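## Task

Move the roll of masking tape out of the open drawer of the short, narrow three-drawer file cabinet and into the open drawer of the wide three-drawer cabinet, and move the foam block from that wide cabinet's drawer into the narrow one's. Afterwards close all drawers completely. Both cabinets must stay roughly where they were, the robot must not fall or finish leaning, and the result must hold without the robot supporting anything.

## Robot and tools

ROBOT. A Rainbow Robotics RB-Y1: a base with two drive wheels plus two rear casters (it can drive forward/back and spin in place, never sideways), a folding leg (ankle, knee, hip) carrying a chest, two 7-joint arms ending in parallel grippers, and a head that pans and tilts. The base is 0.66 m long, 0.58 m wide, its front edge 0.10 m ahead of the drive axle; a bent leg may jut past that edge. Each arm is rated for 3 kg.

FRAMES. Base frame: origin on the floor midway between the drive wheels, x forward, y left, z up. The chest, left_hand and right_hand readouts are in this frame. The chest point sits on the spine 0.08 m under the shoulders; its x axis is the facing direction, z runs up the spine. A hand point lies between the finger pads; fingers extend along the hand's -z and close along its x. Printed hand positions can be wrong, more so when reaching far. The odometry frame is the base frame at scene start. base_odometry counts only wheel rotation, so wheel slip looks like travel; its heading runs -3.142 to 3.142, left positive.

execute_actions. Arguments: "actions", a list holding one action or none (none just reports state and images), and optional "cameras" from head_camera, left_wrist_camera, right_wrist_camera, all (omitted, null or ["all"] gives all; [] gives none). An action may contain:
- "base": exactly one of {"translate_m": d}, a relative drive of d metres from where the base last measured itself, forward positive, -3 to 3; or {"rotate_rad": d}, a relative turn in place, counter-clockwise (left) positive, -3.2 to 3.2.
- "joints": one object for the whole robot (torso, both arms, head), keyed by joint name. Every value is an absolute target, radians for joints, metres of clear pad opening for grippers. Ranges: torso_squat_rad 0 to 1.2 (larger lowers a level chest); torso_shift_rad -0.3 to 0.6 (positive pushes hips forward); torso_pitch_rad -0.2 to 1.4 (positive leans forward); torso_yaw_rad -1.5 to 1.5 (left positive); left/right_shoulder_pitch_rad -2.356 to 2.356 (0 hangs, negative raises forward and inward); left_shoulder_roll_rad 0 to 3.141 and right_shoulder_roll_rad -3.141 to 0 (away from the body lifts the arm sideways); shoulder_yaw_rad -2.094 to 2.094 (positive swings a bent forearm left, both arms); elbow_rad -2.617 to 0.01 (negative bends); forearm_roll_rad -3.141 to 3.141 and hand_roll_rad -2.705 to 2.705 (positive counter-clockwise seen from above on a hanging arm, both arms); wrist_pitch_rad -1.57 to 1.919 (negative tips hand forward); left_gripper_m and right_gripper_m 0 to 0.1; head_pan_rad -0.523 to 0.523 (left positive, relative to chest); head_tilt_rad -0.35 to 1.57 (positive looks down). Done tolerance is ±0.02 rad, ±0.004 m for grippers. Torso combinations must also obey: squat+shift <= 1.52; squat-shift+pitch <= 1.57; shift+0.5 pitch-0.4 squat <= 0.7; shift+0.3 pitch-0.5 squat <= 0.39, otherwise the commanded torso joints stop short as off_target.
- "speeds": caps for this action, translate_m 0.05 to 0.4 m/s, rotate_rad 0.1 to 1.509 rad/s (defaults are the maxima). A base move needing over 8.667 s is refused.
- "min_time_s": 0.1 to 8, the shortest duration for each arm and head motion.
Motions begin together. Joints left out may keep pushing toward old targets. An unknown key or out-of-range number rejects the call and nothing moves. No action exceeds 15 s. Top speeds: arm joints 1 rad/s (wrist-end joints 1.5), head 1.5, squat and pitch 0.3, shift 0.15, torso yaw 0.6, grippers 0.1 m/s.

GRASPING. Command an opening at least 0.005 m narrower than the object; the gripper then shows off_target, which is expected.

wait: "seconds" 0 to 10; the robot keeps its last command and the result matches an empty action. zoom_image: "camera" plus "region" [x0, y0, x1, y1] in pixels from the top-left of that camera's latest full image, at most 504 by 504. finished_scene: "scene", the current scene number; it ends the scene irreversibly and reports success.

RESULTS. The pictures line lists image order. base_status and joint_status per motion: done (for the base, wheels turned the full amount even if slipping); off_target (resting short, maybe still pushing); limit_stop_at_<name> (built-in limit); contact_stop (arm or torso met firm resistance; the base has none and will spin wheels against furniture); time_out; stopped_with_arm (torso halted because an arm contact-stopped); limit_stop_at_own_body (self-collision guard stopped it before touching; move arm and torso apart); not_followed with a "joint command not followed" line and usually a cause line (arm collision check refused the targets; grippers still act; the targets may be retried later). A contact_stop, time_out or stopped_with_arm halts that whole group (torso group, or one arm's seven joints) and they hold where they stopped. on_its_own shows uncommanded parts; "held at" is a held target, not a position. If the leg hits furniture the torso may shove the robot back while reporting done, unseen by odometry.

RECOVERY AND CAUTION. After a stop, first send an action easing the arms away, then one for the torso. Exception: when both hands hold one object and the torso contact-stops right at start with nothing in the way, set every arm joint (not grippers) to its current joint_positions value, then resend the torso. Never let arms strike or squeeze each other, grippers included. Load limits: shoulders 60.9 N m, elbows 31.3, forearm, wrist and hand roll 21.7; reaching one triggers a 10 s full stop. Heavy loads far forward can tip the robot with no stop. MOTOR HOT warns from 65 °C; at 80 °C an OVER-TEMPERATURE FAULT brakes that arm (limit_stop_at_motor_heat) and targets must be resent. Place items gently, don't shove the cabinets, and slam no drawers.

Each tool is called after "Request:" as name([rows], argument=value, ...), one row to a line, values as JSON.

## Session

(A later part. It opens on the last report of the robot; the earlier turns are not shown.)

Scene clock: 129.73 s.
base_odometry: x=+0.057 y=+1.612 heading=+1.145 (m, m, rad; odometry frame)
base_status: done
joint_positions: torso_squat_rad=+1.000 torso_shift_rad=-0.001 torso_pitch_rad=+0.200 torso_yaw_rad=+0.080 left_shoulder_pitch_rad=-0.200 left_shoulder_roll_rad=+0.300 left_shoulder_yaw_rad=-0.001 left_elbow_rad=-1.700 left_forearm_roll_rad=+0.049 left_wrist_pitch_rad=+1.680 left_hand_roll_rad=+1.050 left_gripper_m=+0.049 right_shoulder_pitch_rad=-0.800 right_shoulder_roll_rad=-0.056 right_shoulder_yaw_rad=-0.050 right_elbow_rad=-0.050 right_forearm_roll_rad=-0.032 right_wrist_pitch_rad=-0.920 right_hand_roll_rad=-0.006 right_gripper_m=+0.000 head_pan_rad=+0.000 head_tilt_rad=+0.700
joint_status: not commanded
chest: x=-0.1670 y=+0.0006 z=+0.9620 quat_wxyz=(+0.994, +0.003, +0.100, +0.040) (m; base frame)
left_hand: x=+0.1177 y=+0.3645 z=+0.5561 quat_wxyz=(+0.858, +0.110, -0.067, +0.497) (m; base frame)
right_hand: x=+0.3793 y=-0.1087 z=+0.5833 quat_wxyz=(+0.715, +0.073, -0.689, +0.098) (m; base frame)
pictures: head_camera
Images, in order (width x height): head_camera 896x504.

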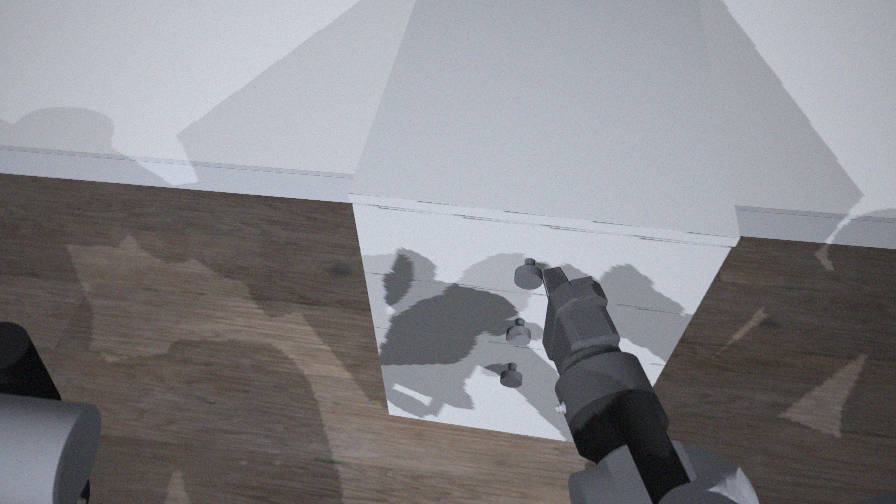

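Request:
execute_actions([
  {"base":{"translate_m":-0.3}},
], cameras=[])

Request:
execute_actions([
  {"base":{"rotate_rad":-2.653},"joints":{"torso_squat_rad":0.2,"torso_yaw_rad":0,"right_shoulder_pitch_rad":0,"right_wrist_pitch_rad":0,"right_elbow_rad":-0.25}},
], cameras=[])

Request:
execute_actions([
  {"base":{"translate_m":2.334},"joints":{"torso_pitch_rad":0.7,"head_tilt_rad":0.3,"left_shoulder_roll_rad":0.015,"left_shoulder_pitch_rad":-1.5,"left_elbow_rad":-1.0,"left_wrist_pitch_rad":1.78},"min_time_s":2.5},
], cameras=[])

Request:
execute_actions([
  {"base":{"rotate_rad":-0.492}},
], cameras=["head_camera"])

Scene clock: 132.70 s.
base_odometry: x=-0.067 y=+1.339 heading=+1.144 (m, m, rad; odometry frame)
base_status: done
joint_positions: torso_squat_rad=+1.000 torso_shift_rad=-0.001 torso_pitch_rad=+0.200 torso_yaw_rad=+0.080 left_shoulder_pitch_rad=-0.200 left_shoulder_roll_rad=+0.300 left_shoulder_yaw_rad=-0.001 left_elbow_rad=-1.700 left_forearm_roll_rad=+0.049 left_wrist_pitch_rad=+1.680 left_hand_roll_rad=+1.050 left_gripper_m=+0.049 right_shoulder_pitch_rad=-0.800 right_shoulder_roll_rad=-0.054 right_shoulder_yaw_rad=-0.050 right_elbow_rad=-0.050 right_forearm_roll_rad=-0.031 right_wrist_pitch_rad=-0.920 right_hand_roll_rad=-0.006 right_gripper_m=+0.000 head_pan_rad=+0.000 head_tilt_rad=+0.700
joint_status: not commanded
chest: x=-0.1671 y=+0.0006 z=+0.9620 quat_wxyz=(+0.994, +0.003, +0.100, +0.040) (m; base frame)
left_hand: x=+0.1175 y=+0.3646 z=+0.5561 quat_wxyz=(+0.858, +0.110, -0.067, +0.497) (m; base frame)
right_hand: x=+0.3789 y=-0.1068 z=+0.5833 quat_wxyz=(+0.715, +0.075, -0.689, +0.098) (m; base frame)
pictures: none
No camera images: the call's "cameras" was empty. Leave "cameras" out to get every camera's image.

Scene clock: 137.63 s.
base_odometry: x=-0.067 y=+1.339 heading=-1.508 (m, m, rad; odometry frame)
base_status: done
joint_positions: torso_squat_rad=+0.200 torso_shift_rad=-0.001 torso_pitch_rad=+0.200 torso_yaw_rad=+0.000 left_shoulder_pitch_rad=-0.200 left_shoulder_roll_rad=+0.300 left_shoulder_yaw_rad=-0.001 left_elbow_rad=-1.700 left_forearm_roll_rad=+0.049 left_wrist_pitch_rad=+1.680 left_hand_roll_rad=+1.050 left_gripper_m=+0.049 right_shoulder_pitch_rad=+0.000 right_shoulder_roll_rad=-0.054 right_shoulder_yaw_rad=-0.050 right_elbow_rad=-0.250 right_forearm_roll_rad=-0.031 right_wrist_pitch_rad=+0.000 right_hand_roll_rad=-0.006 right_gripper_m=+0.000 head_pan_rad=+0.000 head_tilt_rad=+0.700
joint_status: all done
chest: x=-0.1674 y=+0.0008 z=+1.2698 quat_wxyz=(+0.995, -0.001, +0.100, +0.000) (m; base frame)
left_hand: x=+0.1445 y=+0.3349 z=+0.8584 quat_wxyz=(+0.878, +0.101, -0.067, +0.463) (m; base frame)
right_hand: x=-0.1826 y=-0.2668 z=+0.5859 quat_wxyz=(+0.998, -0.032, -0.026, -0.037) (m; base frame)
pictures: none
No camera images: the call's "cameras" was empty. Leave "cameras" out to get every camera's image.

Scene clock: 144.87 s.
base_odometry: x=+0.077 y=-0.991 heading=-1.509 (m, m, rad; odometry frame)
base_status: done
joint_positions: torso_squat_rad=+0.200 torso_shift_rad=-0.001 torso_pitch_rad=+0.700 torso_yaw_rad=+0.000 left_shoulder_pitch_rad=-1.500 left_shoulder_roll_rad=+0.015 left_shoulder_yaw_rad=-0.001 left_elbow_rad=-1.000 left_forearm_roll_rad=+0.049 left_wrist_pitch_rad=+1.780 left_hand_roll_rad=+1.050 left_gripper_m=+0.049 right_shoulder_pitch_rad=+0.000 right_shoulder_roll_rad=-0.054 right_shoulder_yaw_rad=-0.050 right_elbow_rad=-0.250 right_forearm_roll_rad=-0.031 right_wrist_pitch_rad=+0.000 right_hand_roll_rad=-0.006 right_gripper_m=+0.000 head_pan_rad=+0.000 head_tilt_rad=+0.300
joint_status: all done
chest: x=-0.0294 y=+0.0007 z=+1.2032 quat_wxyz=(+0.939, -0.001, +0.343, +0.000) (m; base frame)
left_hand: x=+0.4289 y=+0.0152 z=+0.8618 quat_wxyz=(+0.958, +0.004, +0.026, +0.286) (m; base frame)
right_hand: x=-0.3708 y=-0.2668 z=+0.6103 quat_wxyz=(+0.974, -0.040, +0.222, -0.028) (m; base frame)
pictures: none
No camera images: the call's "cameras" was empty. Leave "cameras" out to get every camera's image.

Scene clock: 147.17 s.
base_odometry: x=+0.078 y=-0.991 heading=-2.000 (m, m, rad; odometry frame)
base_status: done
joint_positions: torso_squat_rad=+0.200 torso_shift_rad=-0.001 torso_pitch_rad=+0.700 torso_yaw_rad=+0.000 left_shoulder_pitch_rad=-1.500 left_shoulder_roll_rad=+0.015 left_shoulder_yaw_rad=-0.001 left_elbow_rad=-1.000 left_forearm_roll_rad=+0.049 left_wrist_pitch_rad=+1.780 left_hand_roll_rad=+1.050 left_gripper_m=+0.049 right_shoulder_pitch_rad=+0.000 right_shoulder_roll_rad=-0.054 right_shoulder_yaw_rad=-0.050 right_elbow_rad=-0.250 right_forearm_roll_rad=-0.031 right_wrist_pitch_rad=+0.000 right_hand_roll_rad=-0.006 right_gripper_m=+0.000 head_pan_rad=+0.000 head_tilt_rad=+0.300
joint_status: not commanded
chest: x=-0.0294 y=+0.0007 z=+1.2032 quat_wxyz=(+0.939, -0.001, +0.343, +0.000) (m; base frame)
left_hand: x=+0.4289 y=+0.0152 z=+0.8618 quat_wxyz=(+0.958, +0.004, +0.026, +0.286) (m; base frame)
right_hand: x=-0.3708 y=-0.2668 z=+0.6103 quat_wxyz=(+0.974, -0.040, +0.222, -0.028) (m; base frame)
pictures: head_camera
Images, in order (width x height): head_camera 896x504.

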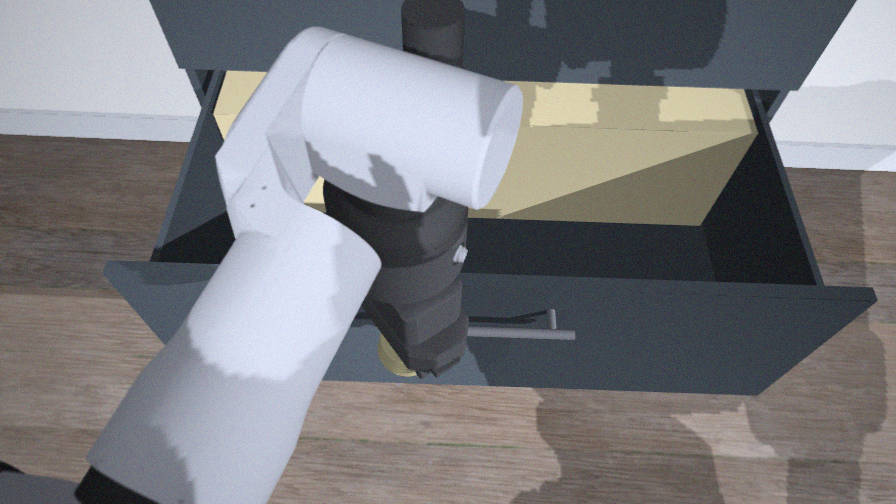

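Request:
execute_actions([
  {"base":{"translate_m":0.3},"joints":{"head_tilt_rad":0.6}},
], cameras=[])

Request:
execute_actions([
  {"joints":{"torso_squat_rad":0.8,"left_shoulder_pitch_rad":-1.4,"left_elbow_rad":-0.46,"left_wrist_pitch_rad":1.14},"min_time_s":2.5},
], cameras=["head_camera"])

Scene clock: 149.67 s.
base_odometry: x=-0.047 y=-1.263 heading=-2.000 (m, m, rad; odometry frame)
base_status: done
joint_positions: torso_squat_rad=+0.200 torso_shift_rad=-0.001 torso_pitch_rad=+0.700 torso_yaw_rad=+0.000 left_shoulder_pitch_rad=-1.500 left_shoulder_roll_rad=+0.015 left_shoulder_yaw_rad=-0.001 left_elbow_rad=-1.000 left_forearm_roll_rad=+0.049 left_wrist_pitch_rad=+1.780 left_hand_roll_rad=+1.050 left_gripper_m=+0.049 right_shoulder_pitch_rad=+0.000 right_shoulder_roll_rad=-0.054 right_shoulder_yaw_rad=-0.050 right_elbow_rad=-0.250 right_forearm_roll_rad=-0.031 right_wrist_pitch_rad=+0.000 right_hand_roll_rad=-0.006 right_gripper_m=+0.000 head_pan_rad=+0.000 head_tilt_rad=+0.600
joint_status: all done
chest: x=-0.0294 y=+0.0007 z=+1.2032 quat_wxyz=(+0.939, -0.001, +0.343, +0.000) (m; base frame)
left_hand: x=+0.4289 y=+0.0152 z=+0.8618 quat_wxyz=(+0.958, +0.004, +0.026, +0.286) (m; base frame)
right_hand: x=-0.3707 y=-0.2668 z=+0.6103 quat_wxyz=(+0.974, -0.040, +0.222, -0.028) (m; base frame)
pictures: none
No camera images: the call's "cameras" was empty. Leave "cameras" out to get every camera's image.

Scene clock: 152.47 s.
base_odometry: x=-0.047 y=-1.263 heading=-2.000 (m, m, rad; odometry frame)
base_status: not commanded
joint_positions: torso_squat_rad=+0.800 torso_shift_rad=-0.001 torso_pitch_rad=+0.700 torso_yaw_rad=+0.000 left_shoulder_pitch_rad=-1.400 left_shoulder_roll_rad=+0.015 left_shoulder_yaw_rad=-0.001 left_elbow_rad=-0.460 left_forearm_roll_rad=+0.049 left_wrist_pitch_rad=+1.140 left_hand_roll_rad=+1.050 left_gripper_m=+0.049 right_shoulder_pitch_rad=+0.000 right_shoulder_roll_rad=-0.054 right_shoulder_yaw_rad=-0.050 right_elbow_rad=-0.250 right_forearm_roll_rad=-0.031 right_wrist_pitch_rad=+0.000 right_hand_roll_rad=-0.006 right_gripper_m=+0.000 head_pan_rad=+0.000 head_tilt_rad=+0.600
joint_status: all done
chest: x=-0.0292 y=+0.0006 z=+1.0048 quat_wxyz=(+0.939, -0.001, +0.343, +0.000) (m; base frame)
left_hand: x=+0.3765 y=+0.0435 z=+0.4899 quat_wxyz=(+0.949, -0.004, +0.030, +0.313) (m; base frame)
right_hand: x=-0.3705 y=-0.2669 z=+0.4119 quat_wxyz=(+0.974, -0.040, +0.222, -0.028) (m; base frame)
pictures: head_camera
Images, in order (width x height): head_camera 896x504.

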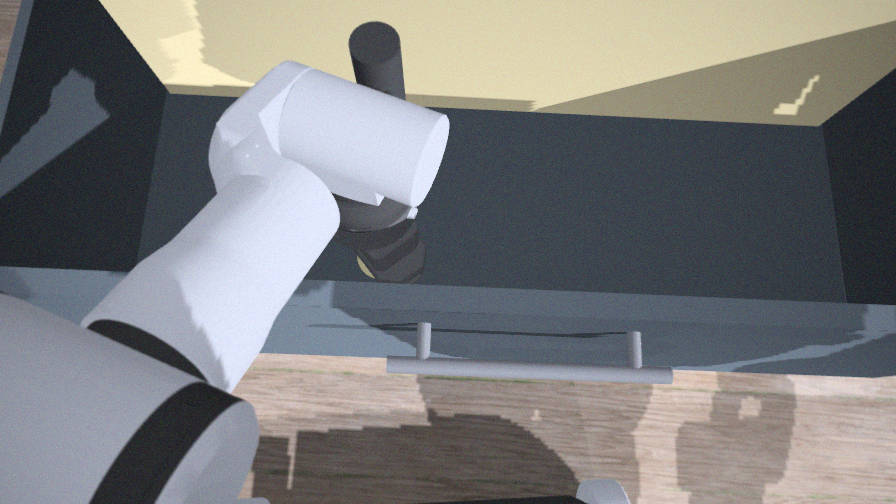

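Request:
execute_actions([
  {"base":{"translate_m":0.07}},
], cameras=[])

Request:
execute_actions([
  {"joints":{"torso_squat_rad":0.86,"left_elbow_rad":-0.42,"left_wrist_pitch_rad":1.1},"min_time_s":1},
], cameras=[])

Request:
execute_actions([
  {"joints":{"left_gripper_m":0.1}},
], cameras=[])

Request:
execute_actions([
  {"joints":{"torso_squat_rad":0.3}},
], cameras=[])

Request:
execute_actions([
  {"base":{"translate_m":-0.45},"joints":{"torso_pitch_rad":0.2,"torso_yaw_rad":-0.15,"left_shoulder_roll_rad":0.3,"left_shoulder_pitch_rad":-0.2,"left_elbow_rad":-1.7,"left_wrist_pitch_rad":1.68,"right_shoulder_pitch_rad":-0.8,"right_elbow_rad":-0.05,"right_wrist_pitch_rad":-0.92,"right_gripper_m":0,"head_tilt_rad":0.7},"min_time_s":2},
], cameras=[])

Request:
execute_actions([
  {"joints":{"torso_squat_rad":1.05}},
], cameras=["head_camera"])

Scene clock: 154.57 s.
base_odometry: x=-0.077 y=-1.327 heading=-2.000 (m, m, rad; odometry frame)
base_status: done
joint_positions: torso_squat_rad=+0.800 torso_shift_rad=-0.001 torso_pitch_rad=+0.700 torso_yaw_rad=+0.000 left_shoulder_pitch_rad=-1.400 left_shoulder_roll_rad=+0.015 left_shoulder_yaw_rad=-0.001 left_elbow_rad=-0.460 left_forearm_roll_rad=+0.049 left_wrist_pitch_rad=+1.140 left_hand_roll_rad=+1.050 left_gripper_m=+0.049 right_shoulder_pitch_rad=+0.000 right_shoulder_roll_rad=-0.054 right_shoulder_yaw_rad=-0.050 right_elbow_rad=-0.250 right_forearm_roll_rad=-0.031 right_wrist_pitch_rad=+0.000 right_hand_roll_rad=-0.006 right_gripper_m=+0.000 head_pan_rad=+0.000 head_tilt_rad=+0.600
joint_status: not commanded
chest: x=-0.0292 y=+0.0006 z=+1.0048 quat_wxyz=(+0.939, -0.001, +0.343, +0.000) (m; base frame)
left_hand: x=+0.3764 y=+0.0435 z=+0.4898 quat_wxyz=(+0.949, -0.004, +0.030, +0.313) (m; base frame)
right_hand: x=-0.3705 y=-0.2669 z=+0.4119 quat_wxyz=(+0.974, -0.040, +0.222, -0.028) (m; base frame)
pictures: none
No camera images: the call's "cameras" was empty. Leave "cameras" out to get every camera's image.

Scene clock: 155.87 s.
base_odometry: x=-0.077 y=-1.327 heading=-2.000 (m, m, rad; odometry frame)
base_status: not commanded
joint_positions: torso_squat_rad=+0.860 torso_shift_rad=-0.001 torso_pitch_rad=+0.700 torso_yaw_rad=+0.000 left_shoulder_pitch_rad=-1.400 left_shoulder_roll_rad=+0.015 left_shoulder_yaw_rad=-0.001 left_elbow_rad=-0.420 left_forearm_roll_rad=+0.049 left_wrist_pitch_rad=+1.100 left_hand_roll_rad=+1.050 left_gripper_m=+0.049 right_shoulder_pitch_rad=+0.000 right_shoulder_roll_rad=-0.054 right_shoulder_yaw_rad=-0.050 right_elbow_rad=-0.250 right_forearm_roll_rad=-0.031 right_wrist_pitch_rad=+0.000 right_hand_roll_rad=-0.006 right_gripper_m=+0.000 head_pan_rad=+0.000 head_tilt_rad=+0.600
joint_status: all done
chest: x=-0.0292 y=+0.0006 z=+0.9738 quat_wxyz=(+0.939, -0.001, +0.343, +0.000) (m; base frame)
left_hand: x=+0.3713 y=+0.0461 z=+0.4504 quat_wxyz=(+0.949, -0.004, +0.029, +0.314) (m; base frame)
right_hand: x=-0.3705 y=-0.2669 z=+0.3809 quat_wxyz=(+0.974, -0.040, +0.222, -0.028) (m; base frame)
pictures: none
No camera images: the call's "cameras" was empty. Leave "cameras" out to get every camera's image.

Scene clock: 157.33 s.
base_odometry: x=-0.077 y=-1.327 heading=-2.000 (m, m, rad; odometry frame)
base_status: not commanded
joint_positions: torso_squat_rad=+0.860 torso_shift_rad=-0.001 torso_pitch_rad=+0.700 torso_yaw_rad=+0.000 left_shoulder_pitch_rad=-1.400 left_shoulder_roll_rad=+0.015 left_shoulder_yaw_rad=-0.001 left_elbow_rad=-0.420 left_forearm_roll_rad=+0.049 left_wrist_pitch_rad=+1.100 left_hand_roll_rad=+1.050 left_gripper_m=+0.099 right_shoulder_pitch_rad=+0.000 right_shoulder_roll_rad=-0.054 right_shoulder_yaw_rad=-0.050 right_elbow_rad=-0.250 right_forearm_roll_rad=-0.031 right_wrist_pitch_rad=+0.000 right_hand_roll_rad=-0.006 right_gripper_m=+0.000 head_pan_rad=+0.000 head_tilt_rad=+0.600
joint_status: all done
chest: x=-0.0292 y=+0.0006 z=+0.9738 quat_wxyz=(+0.939, -0.001, +0.343, +0.000) (m; base frame)
left_hand: x=+0.3713 y=+0.0461 z=+0.4504 quat_wxyz=(+0.949, -0.004, +0.029, +0.314) (m; base frame)
right_hand: x=-0.3705 y=-0.2669 z=+0.3809 quat_wxyz=(+0.974, -0.040, +0.222, -0.028) (m; base frame)
pictures: none
No camera images: the call's "cameras" was empty. Leave "cameras" out to get every camera's image.

Scene clock: 159.97 s.
base_odometry: x=-0.077 y=-1.327 heading=-2.000 (m, m, rad; odometry frame)
base_status: not commanded
joint_positions: torso_squat_rad=+0.300 torso_shift_rad=-0.001 torso_pitch_rad=+0.700 torso_yaw_rad=+0.000 left_shoulder_pitch_rad=-1.400 left_shoulder_roll_rad=+0.015 left_shoulder_yaw_rad=-0.001 left_elbow_rad=-0.420 left_forearm_roll_rad=+0.049 left_wrist_pitch_rad=+1.100 left_hand_roll_rad=+1.050 left_gripper_m=+0.099 right_shoulder_pitch_rad=+0.000 right_shoulder_roll_rad=-0.054 right_shoulder_yaw_rad=-0.050 right_elbow_rad=-0.250 right_forearm_roll_rad=-0.031 right_wrist_pitch_rad=+0.000 right_hand_roll_rad=-0.006 right_gripper_m=+0.000 head_pan_rad=+0.000 head_tilt_rad=+0.600
joint_status: all done
chest: x=-0.0294 y=+0.0007 z=+1.1859 quat_wxyz=(+0.939, -0.001, +0.343, +0.000) (m; base frame)
left_hand: x=+0.3709 y=+0.0462 z=+0.6624 quat_wxyz=(+0.949, -0.004, +0.029, +0.314) (m; base frame)
right_hand: x=-0.3708 y=-0.2668 z=+0.5930 quat_wxyz=(+0.974, -0.040, +0.222, -0.028) (m; base frame)
pictures: none
No camera images: the call's "cameras" was empty. Leave "cameras" out to get every camera's image.

Scene clock: 170.63 s.
TORQUE FAULT: left_wrist_pitch_rad reached its load limit. The robot stopped for 10 seconds, dropped its targets and accepts commands again. The stop added 8.8 s to the call and to motion_time.
base_odometry: x=-0.030 y=-1.226 heading=-1.999 (m, m, rad; odometry frame)
base_status: translate_m torque_fault (by the wheels' count: -0.112 of -0.450)
joint_positions: torso_squat_rad=+0.300 torso_shift_rad=+0.000 torso_pitch_rad=+0.584 torso_yaw_rad=-0.033 left_shoulder_pitch_rad=-1.068 left_shoulder_roll_rad=+0.105 left_shoulder_yaw_rad=+0.000 left_elbow_rad=-0.778 left_forearm_roll_rad=+0.049 left_wrist_pitch_rad=+1.273 left_hand_roll_rad=+1.050 left_gripper_m=+0.099 right_shoulder_pitch_rad=-0.224 right_shoulder_roll_rad=-0.054 right_shoulder_yaw_rad=-0.050 right_elbow_rad=-0.185 right_forearm_roll_rad=-0.031 right_wrist_pitch_rad=-0.285 right_hand_roll_rad=-0.006 right_gripper_m=+0.000 head_pan_rad=+0.000 head_tilt_rad=+0.624
joint_status: torso_pitch_rad contact_stop (moved -0.116 of -0.500); torso_yaw_rad contact_stop (moved -0.033 of -0.150); left_shoulder_pitch_rad contact_stop (moved +0.332 of +1.200); left_shoulder_roll_rad contact_stop_at_left_shoulder_pitch_rad (moved +0.090 of +0.285); left_elbow_rad contact_stop_at_left_shoulder_pitch_rad (moved -0.358 of -1.280); left_wrist_pitch_rad contact_stop (moved +0.173 of +0.580); right_shoulder_pitch_rad torque_fault (moved -0.224 of -0.800); right_elbow_rad torque_fault (moved +0.065 of +0.200); right_wrist_pitch_rad torque_fault (moved -0.285 of -0.920); head_tilt_rad torque_fault (moved +0.024 of +0.100); the others done
on_its_own: torso_pitch_rad is held at +0.584, not at your +0.200, since a contact_stop; torso_yaw_rad is held at -0.033, not at your -0.150, since a contact_stop; left_shoulder_pitch_rad is held at -1.068, not at your -0.200, since a contact_stop; left_shoulder_roll_rad is held at +0.105, not at your +0.300, since a contact_stop; left_elbow_rad is held at -0.778, not at your -1.700, since a contact_stop; left_wrist_pitch_rad is held at +1.273, not at your +1.680, since a contact_stop; right_shoulder_pitch_rad is held at -0.224, not at your -0.800, since a torque_fault; right_elbow_rad is held at -0.185, not at your -0.050, since a torque_fault; right_wrist_pitch_rad is held at -0.285, not at your -0.920, since a torque_fault; head_tilt_rad is held at +0.624, not at your +0.700, since a torque_fault
chest: x=-0.0576 y=+0.0007 z=+1.2074 quat_wxyz=(+0.958, -0.005, +0.288, -0.016) (m; base frame)
left_hand: x=+0.3428 y=+0.1198 z=+0.6868 quat_wxyz=(+0.933, +0.018, +0.019, +0.360) (m; base frame)
right_hand: x=-0.1457 y=-0.2620 z=+0.5360 quat_wxyz=(+0.998, -0.029, -0.050, -0.010) (m; base frame)
pictures: none
No camera images: the call's "cameras" was empty. Leave "cameras" out to get every camera's image.

not run: a stop came earlier in this reply.

Hit the drawer front. Nudge forward, raise.

Request:
execute_actions([
  {"base":{"translate_m":0.03}},
], cameras=[])

Request:
execute_actions([
  {"joints":{"torso_squat_rad":0.0,"torso_pitch_rad":0.4}},
], cameras=["head_camera"])

Scene clock: 172.13 s.
base_odometry: x=-0.043 y=-1.253 heading=-2.000 (m, m, rad; odometry frame)
base_status: done
joint_positions: torso_squat_rad=+0.300 torso_shift_rad=+0.000 torso_pitch_rad=+0.584 torso_yaw_rad=-0.033 left_shoulder_pitch_rad=-1.068 left_shoulder_roll_rad=+0.105 left_shoulder_yaw_rad=+0.000 left_elbow_rad=-0.778 left_forearm_roll_rad=+0.049 left_wrist_pitch_rad=+1.273 left_hand_roll_rad=+1.050 left_gripper_m=+0.099 right_shoulder_pitch_rad=-0.224 right_shoulder_roll_rad=-0.054 right_shoulder_yaw_rad=-0.050 right_elbow_rad=-0.185 right_forearm_roll_rad=-0.031 right_wrist_pitch_rad=-0.285 right_hand_roll_rad=-0.006 right_gripper_m=+0.000 head_pan_rad=+0.000 head_tilt_rad=+0.624
joint_status: not commanded
on_its_own: torso_pitch_rad is held at +0.584, not at your +0.200, since a contact_stop; torso_yaw_rad is held at -0.033, not at your -0.150, since a contact_stop; left_shoulder_pitch_rad is held at -1.068, not at your -0.200, since a contact_stop; left_shoulder_roll_rad is held at +0.105, not at your +0.300, since a contact_stop; left_elbow_rad is held at -0.778, not at your -1.700, since a contact_stop; left_wrist_pitch_rad is held at +1.273, not at your +1.680, since a contact_stop; right_shoulder_pitch_rad is held at -0.224, not at your -0.800, since a torque_fault; right_elbow_rad is held at -0.185, not at your -0.050, since a torque_fault; right_wrist_pitch_rad is held at -0.285, not at your -0.920, since a torque_fault; head_tilt_rad is held at +0.624, not at your +0.700, since a torque_fault
chest: x=-0.0576 y=+0.0007 z=+1.2074 quat_wxyz=(+0.958, -0.005, +0.288, -0.016) (m; base frame)
left_hand: x=+0.3427 y=+0.1198 z=+0.6867 quat_wxyz=(+0.933, +0.018, +0.019, +0.360) (m; base frame)
right_hand: x=-0.1456 y=-0.2620 z=+0.5359 quat_wxyz=(+0.998, -0.029, -0.050, -0.010) (m; base frame)
pictures: none
No camera images: the call's "cameras" was empty. Leave "cameras" out to get every camera's image.

Scene clock: 173.90 s.
base_odometry: x=-0.043 y=-1.253 heading=-2.000 (m, m, rad; odometry frame)
base_status: not commanded
joint_positions: torso_squat_rad=+0.000 torso_shift_rad=+0.000 torso_pitch_rad=+0.400 torso_yaw_rad=-0.033 left_shoulder_pitch_rad=-1.068 left_shoulder_roll_rad=+0.105 left_shoulder_yaw_rad=+0.000 left_elbow_rad=-0.778 left_forearm_roll_rad=+0.049 left_wrist_pitch_rad=+1.273 left_hand_roll_rad=+1.050 left_gripper_m=+0.099 right_shoulder_pitch_rad=-0.224 right_shoulder_roll_rad=-0.054 right_shoulder_yaw_rad=-0.050 right_elbow_rad=-0.185 right_forearm_roll_rad=-0.031 right_wrist_pitch_rad=-0.285 right_hand_roll_rad=-0.006 right_gripper_m=+0.000 head_pan_rad=+0.000 head_tilt_rad=+0.624
joint_status: all done
on_its_own: torso_yaw_rad is held at -0.033, not at your -0.150, since a contact_stop; left_shoulder_pitch_rad is held at -1.068, not at your -0.200, since a contact_stop; left_shoulder_roll_rad is held at +0.105, not at your +0.300, since a contact_stop; left_elbow_rad is held at -0.778, not at your -1.700, since a contact_stop; left_wrist_pitch_rad is held at +1.273, not at your +1.680, since a contact_stop; right_shoulder_pitch_rad is held at -0.224, not at your -0.800, since a torque_fault; right_elbow_rad is held at -0.185, not at your -0.050, since a torque_fault; right_wrist_pitch_rad is held at -0.285, not at your -0.920, since a torque_fault; head_tilt_rad is held at +0.624, not at your +0.700, since a torque_fault
chest: x=-0.1078 y=+0.0007 z=+1.2655 quat_wxyz=(+0.980, -0.004, +0.199, -0.016) (m; base frame)
left_hand: x=+0.3811 y=+0.1199 z=+0.8270 quat_wxyz=(+0.931, -0.015, -0.067, +0.360) (m; base frame)
right_hand: x=-0.0713 y=-0.2619 z=+0.5893 quat_wxyz=(+0.989, -0.028, -0.141, -0.013) (m; base frame)
pictures: head_camera
Images, in order (width x height): head_camera 896x504.

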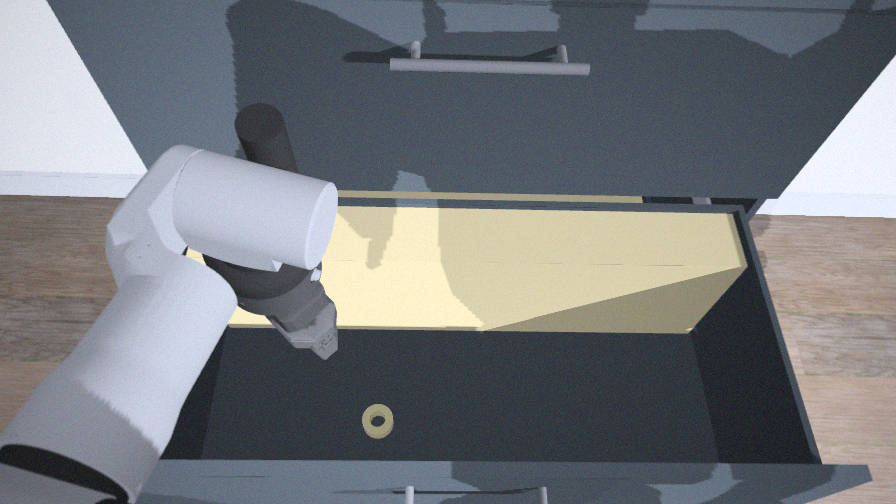

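Request:
execute_actions([
  {"base":{"translate_m":-0.45}},
], cameras=[])

Request:
execute_actions([
  {"joints":{"torso_pitch_rad":0.2,"torso_yaw_rad":-0.15,"left_shoulder_roll_rad":0.3,"left_shoulder_pitch_rad":-0.2,"left_elbow_rad":-1.7,"left_wrist_pitch_rad":1.68,"right_shoulder_pitch_rad":-0.8,"right_elbow_rad":-0.05,"right_wrist_pitch_rad":-0.92,"right_gripper_m":0,"head_tilt_rad":0.7}},
], cameras=[])

Request:
execute_actions([
  {"joints":{"torso_squat_rad":1.05}},
], cameras=["head_camera"])

Scene clock: 177.23 s.
base_odometry: x=+0.145 y=-0.844 heading=-2.001 (m, m, rad; odometry frame)
base_status: done
joint_positions: torso_squat_rad=+0.000 torso_shift_rad=+0.000 torso_pitch_rad=+0.400 torso_yaw_rad=-0.033 left_shoulder_pitch_rad=-1.068 left_shoulder_roll_rad=+0.105 left_shoulder_yaw_rad=+0.000 left_elbow_rad=-0.778 left_forearm_roll_rad=+0.049 left_wrist_pitch_rad=+1.273 left_hand_roll_rad=+1.050 left_gripper_m=+0.099 right_shoulder_pitch_rad=-0.224 right_shoulder_roll_rad=-0.054 right_shoulder_yaw_rad=-0.050 right_elbow_rad=-0.185 right_forearm_roll_rad=-0.031 right_wrist_pitch_rad=-0.285 right_hand_roll_rad=-0.006 right_gripper_m=+0.000 head_pan_rad=+0.000 head_tilt_rad=+0.624
joint_status: not commanded
on_its_own: torso_yaw_rad is held at -0.033, not at your -0.150, since a contact_stop; left_shoulder_pitch_rad is held at -1.068, not at your -0.200, since a contact_stop; left_shoulder_roll_rad is held at +0.105, not at your +0.300, since a contact_stop; left_elbow_rad is held at -0.778, not at your -1.700, since a contact_stop; left_wrist_pitch_rad is held at +1.273, not at your +1.680, since a contact_stop; right_shoulder_pitch_rad is held at -0.224, not at your -0.800, since a torque_fault; right_elbow_rad is held at -0.185, not at your -0.050, since a torque_fault; right_wrist_pitch_rad is held at -0.285, not at your -0.920, since a torque_fault; head_tilt_rad is held at +0.624, not at your +0.700, since a torque_fault
chest: x=-0.1078 y=+0.0007 z=+1.2655 quat_wxyz=(+0.980, -0.004, +0.199, -0.016) (m; base frame)
left_hand: x=+0.3810 y=+0.1199 z=+0.8269 quat_wxyz=(+0.931, -0.015, -0.067, +0.360) (m; base frame)
right_hand: x=-0.0714 y=-0.2620 z=+0.5893 quat_wxyz=(+0.989, -0.028, -0.141, -0.013) (m; base frame)
pictures: none
No camera images: the call's "cameras" was empty. Leave "cameras" out to get every camera's image.

Scene clock: 179.10 s.
base_odometry: x=+0.145 y=-0.844 heading=-2.001 (m, m, rad; odometry frame)
base_status: not commanded
joint_positions: torso_squat_rad=+0.000 torso_shift_rad=+0.000 torso_pitch_rad=+0.200 torso_yaw_rad=-0.150 left_shoulder_pitch_rad=-0.200 left_shoulder_roll_rad=+0.300 left_shoulder_yaw_rad=+0.000 left_elbow_rad=-1.700 left_forearm_roll_rad=+0.049 left_wrist_pitch_rad=+1.680 left_hand_roll_rad=+1.050 left_gripper_m=+0.099 right_shoulder_pitch_rad=-0.800 right_shoulder_roll_rad=-0.054 right_shoulder_yaw_rad=-0.050 right_elbow_rad=-0.050 right_forearm_roll_rad=-0.031 right_wrist_pitch_rad=-0.920 right_hand_roll_rad=-0.006 right_gripper_m=+0.000 head_pan_rad=+0.000 head_tilt_rad=+0.700
joint_status: all done
chest: x=-0.1669 y=+0.0008 z=+1.2838 quat_wxyz=(+0.992, -0.008, +0.099, -0.075) (m; base frame)
left_hand: x=+0.1899 y=+0.2733 z=+0.8635 quat_wxyz=(+0.911, +0.082, -0.068, +0.399) (m; base frame)
right_hand: x=+0.3396 y=-0.2429 z=+0.9134 quat_wxyz=(+0.722, -0.020, -0.690, +0.033) (m; base frame)
pictures: none
No camera images: the call's "cameras" was empty. Leave "cameras" out to get every camera's image.

Scene clock: 183.47 s.
base_odometry: x=+0.145 y=-0.844 heading=-2.001 (m, m, rad; odometry frame)
base_status: not commanded
joint_positions: torso_squat_rad=+1.050 torso_shift_rad=+0.000 torso_pitch_rad=+0.200 torso_yaw_rad=-0.150 left_shoulder_pitch_rad=-0.200 left_shoulder_roll_rad=+0.300 left_shoulder_yaw_rad=+0.000 left_elbow_rad=-1.700 left_forearm_roll_rad=+0.049 left_wrist_pitch_rad=+1.680 left_hand_roll_rad=+1.050 left_gripper_m=+0.099 right_shoulder_pitch_rad=-0.800 right_shoulder_roll_rad=-0.054 right_shoulder_yaw_rad=-0.050 right_elbow_rad=-0.050 right_forearm_roll_rad=-0.031 right_wrist_pitch_rad=-0.920 right_hand_roll_rad=-0.006 right_gripper_m=+0.000 head_pan_rad=+0.000 head_tilt_rad=+0.700
joint_status: all done
chest: x=-0.1667 y=+0.0006 z=+0.9320 quat_wxyz=(+0.992, -0.008, +0.099, -0.075) (m; base frame)
left_hand: x=+0.1901 y=+0.2731 z=+0.5117 quat_wxyz=(+0.911, +0.082, -0.067, +0.399) (m; base frame)
right_hand: x=+0.3397 y=-0.2431 z=+0.5616 quat_wxyz=(+0.722, -0.020, -0.690, +0.033) (m; base frame)
pictures: head_camera
Images, in order (width x height): head_camera 896x504.

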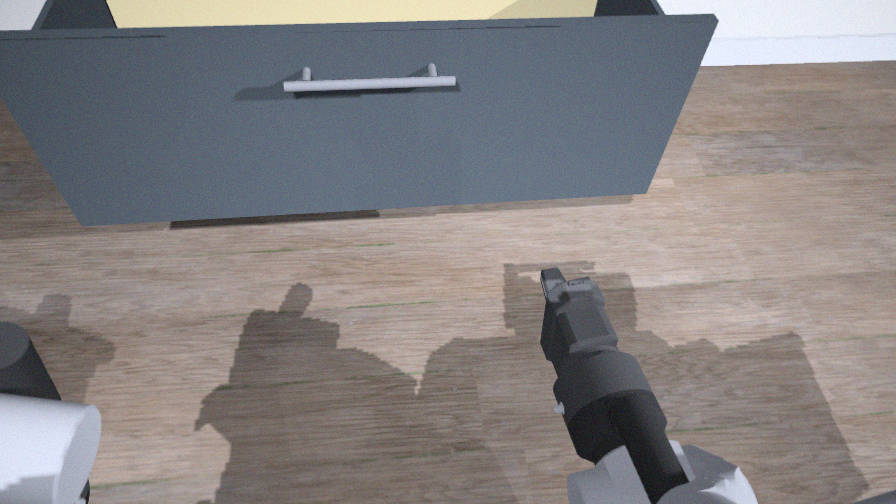

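Request:
execute_actions([
  {"base":{"translate_m":0.66},"speeds":{"translate_m":0.15}},
], cameras=["head_camera"])

Request:
execute_actions([
  {"joints":{"head_tilt_rad":0.2}},
], cameras=["head_camera"])

Scene clock: 189.00 s.
base_odometry: x=-0.131 y=-1.443 heading=-2.002 (m, m, rad; odometry frame)
base_status: done
joint_positions: torso_squat_rad=+1.050 torso_shift_rad=+0.000 torso_pitch_rad=+0.200 torso_yaw_rad=-0.150 left_shoulder_pitch_rad=-0.200 left_shoulder_roll_rad=+0.300 left_shoulder_yaw_rad=+0.000 left_elbow_rad=-1.700 left_forearm_roll_rad=+0.049 left_wrist_pitch_rad=+1.680 left_hand_roll_rad=+1.050 left_gripper_m=+0.099 right_shoulder_pitch_rad=-0.800 right_shoulder_roll_rad=-0.054 right_shoulder_yaw_rad=-0.050 right_elbow_rad=-0.050 right_forearm_roll_rad=-0.031 right_wrist_pitch_rad=-0.920 right_hand_roll_rad=-0.006 right_gripper_m=+0.000 head_pan_rad=+0.000 head_tilt_rad=+0.700
joint_status: not commanded
chest: x=-0.1666 y=+0.0006 z=+0.9321 quat_wxyz=(+0.992, -0.008, +0.100, -0.075) (m; base frame)
left_hand: x=+0.1901 y=+0.2731 z=+0.5117 quat_wxyz=(+0.911, +0.082, -0.067, +0.399) (m; base frame)
right_hand: x=+0.3396 y=-0.2432 z=+0.5614 quat_wxyz=(+0.723, -0.020, -0.690, +0.033) (m; base frame)
pictures: head_camera
Images, in order (width x height): head_camera 896x504.

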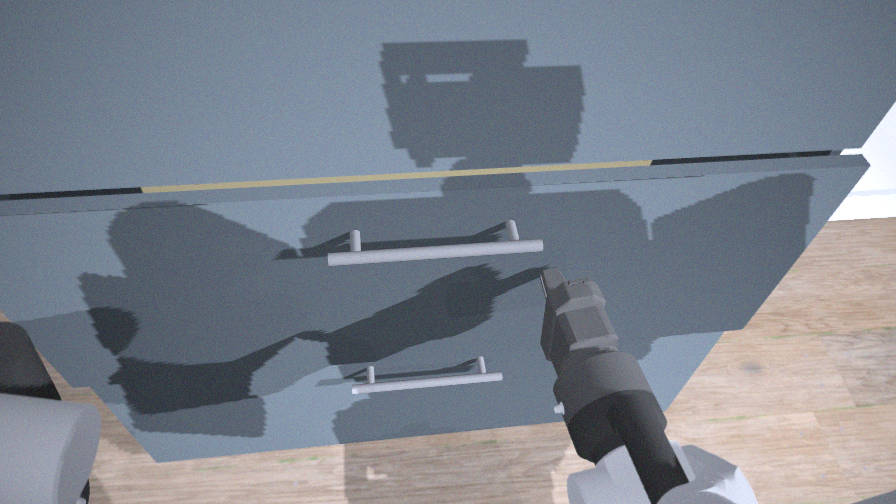

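Scene clock: 190.00 s.
base_odometry: x=-0.131 y=-1.443 heading=-2.002 (m, m, rad; odometry frame)
base_status: not commanded
joint_positions: torso_squat_rad=+1.050 torso_shift_rad=+0.000 torso_pitch_rad=+0.200 torso_yaw_rad=-0.150 left_shoulder_pitch_rad=-0.200 left_shoulder_roll_rad=+0.300 left_shoulder_yaw_rad=+0.000 left_elbow_rad=-1.700 left_forearm_roll_rad=+0.049 left_wrist_pitch_rad=+1.680 left_hand_roll_rad=+1.050 left_gripper_m=+0.099 right_shoulder_pitch_rad=-0.800 right_shoulder_roll_rad=-0.054 right_shoulder_yaw_rad=-0.050 right_elbow_rad=-0.050 right_forearm_roll_rad=-0.031 right_wrist_pitch_rad=-0.920 right_hand_roll_rad=-0.006 right_gripper_m=+0.000 head_pan_rad=+0.000 head_tilt_rad=+0.200
joint_status: all done
chest: x=-0.1666 y=+0.0006 z=+0.9321 quat_wxyz=(+0.992, -0.008, +0.100, -0.075) (m; base frame)
left_hand: x=+0.1901 y=+0.2731 z=+0.5117 quat_wxyz=(+0.911, +0.082, -0.067, +0.399) (m; base frame)
right_hand: x=+0.3396 y=-0.2432 z=+0.5614 quat_wxyz=(+0.723, -0.020, -0.690, +0.033) (m; base frame)
pictures: head_camera
Images, in order (width x height): head_camera 896x504.

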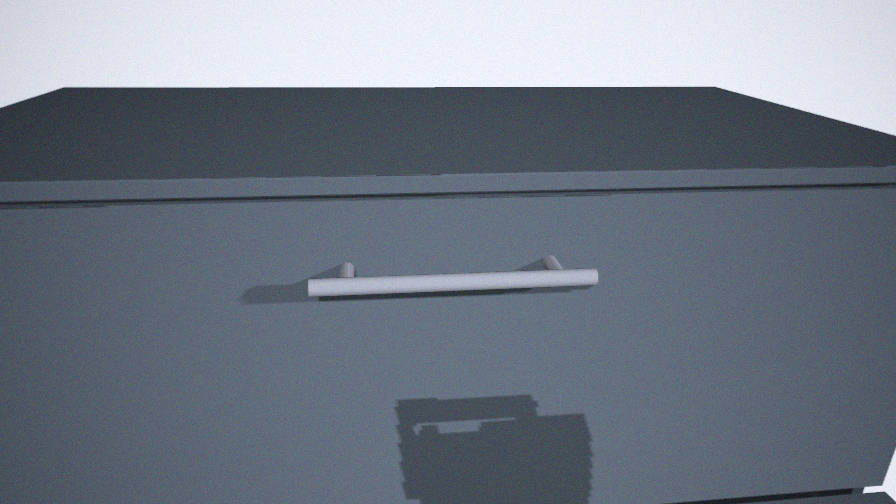

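About 3 cm left.

Request:
execute_actions([
  {"base":{"translate_m":0.025},"speeds":{"translate_m":0.05},"joints":{"head_tilt_rad":0.7}},
], cameras=["head_camera"])

Scene clock: 191.67 s.
base_odometry: x=-0.142 y=-1.466 heading=-2.003 (m, m, rad; odometry frame)
base_status: done
joint_positions: torso_squat_rad=+1.050 torso_shift_rad=+0.000 torso_pitch_rad=+0.200 torso_yaw_rad=-0.150 left_shoulder_pitch_rad=-0.200 left_shoulder_roll_rad=+0.300 left_shoulder_yaw_rad=+0.000 left_elbow_rad=-1.700 left_forearm_roll_rad=+0.049 left_wrist_pitch_rad=+1.680 left_hand_roll_rad=+1.050 left_gripper_m=+0.099 right_shoulder_pitch_rad=-0.800 right_shoulder_roll_rad=-0.054 right_shoulder_yaw_rad=-0.050 right_elbow_rad=-0.050 right_forearm_roll_rad=-0.031 right_wrist_pitch_rad=-0.920 right_hand_roll_rad=-0.006 right_gripper_m=+0.000 head_pan_rad=+0.000 head_tilt_rad=+0.700
joint_status: all done
chest: x=-0.1666 y=+0.0006 z=+0.9321 quat_wxyz=(+0.992, -0.008, +0.100, -0.075) (m; base frame)
left_hand: x=+0.1901 y=+0.2731 z=+0.5117 quat_wxyz=(+0.911, +0.082, -0.067, +0.399) (m; base frame)
right_hand: x=+0.3395 y=-0.2432 z=+0.5613 quat_wxyz=(+0.723, -0.020, -0.690, +0.033) (m; base frame)
pictures: head_camera
Images, in order (width x height): head_camera 896x504.

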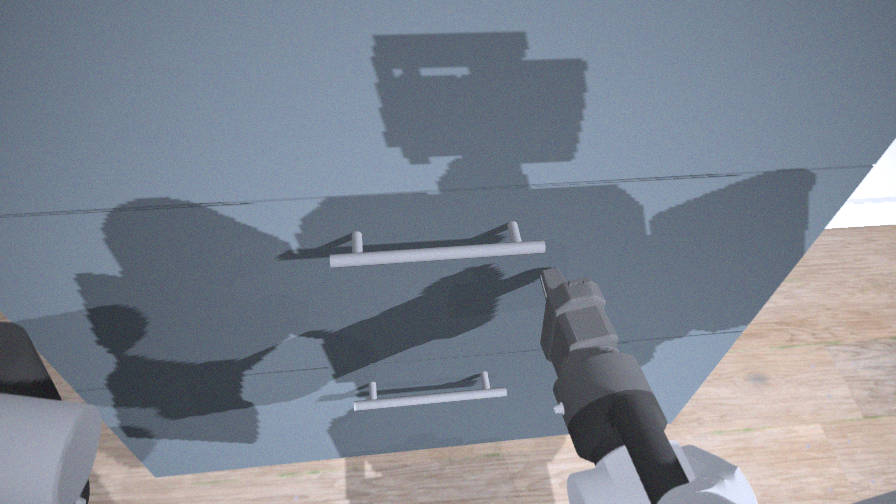

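Request:
execute_actions([
  {"base":{"translate_m":-0.1}},
], cameras=[])

Request:
finished_scene(scene=2)

Scene clock: 193.27 s.
base_odometry: x=-0.100 y=-1.375 heading=-2.001 (m, m, rad; odometry frame)
base_status: done
joint_positions: torso_squat_rad=+1.050 torso_shift_rad=+0.000 torso_pitch_rad=+0.200 torso_yaw_rad=-0.150 left_shoulder_pitch_rad=-0.200 left_shoulder_roll_rad=+0.300 left_shoulder_yaw_rad=+0.000 left_elbow_rad=-1.700 left_forearm_roll_rad=+0.049 left_wrist_pitch_rad=+1.680 left_hand_roll_rad=+1.050 left_gripper_m=+0.099 right_shoulder_pitch_rad=-0.800 right_shoulder_roll_rad=-0.054 right_shoulder_yaw_rad=-0.050 right_elbow_rad=-0.050 right_forearm_roll_rad=-0.031 right_wrist_pitch_rad=-0.920 right_hand_roll_rad=-0.006 right_gripper_m=+0.000 head_pan_rad=+0.000 head_tilt_rad=+0.700
joint_status: not commanded
chest: x=-0.1667 y=+0.0006 z=+0.9321 quat_wxyz=(+0.992, -0.008, +0.099, -0.075) (m; base frame)
left_hand: x=+0.1901 y=+0.2731 z=+0.5118 quat_wxyz=(+0.911, +0.082, -0.068, +0.399) (m; base frame)
right_hand: x=+0.3396 y=-0.2432 z=+0.5616 quat_wxyz=(+0.723, -0.020, -0.690, +0.033) (m; base frame)
pictures: none
No camera images: the call's "cameras" was empty. Leave "cameras" out to get every camera's image.

The scene is finished: the task was done.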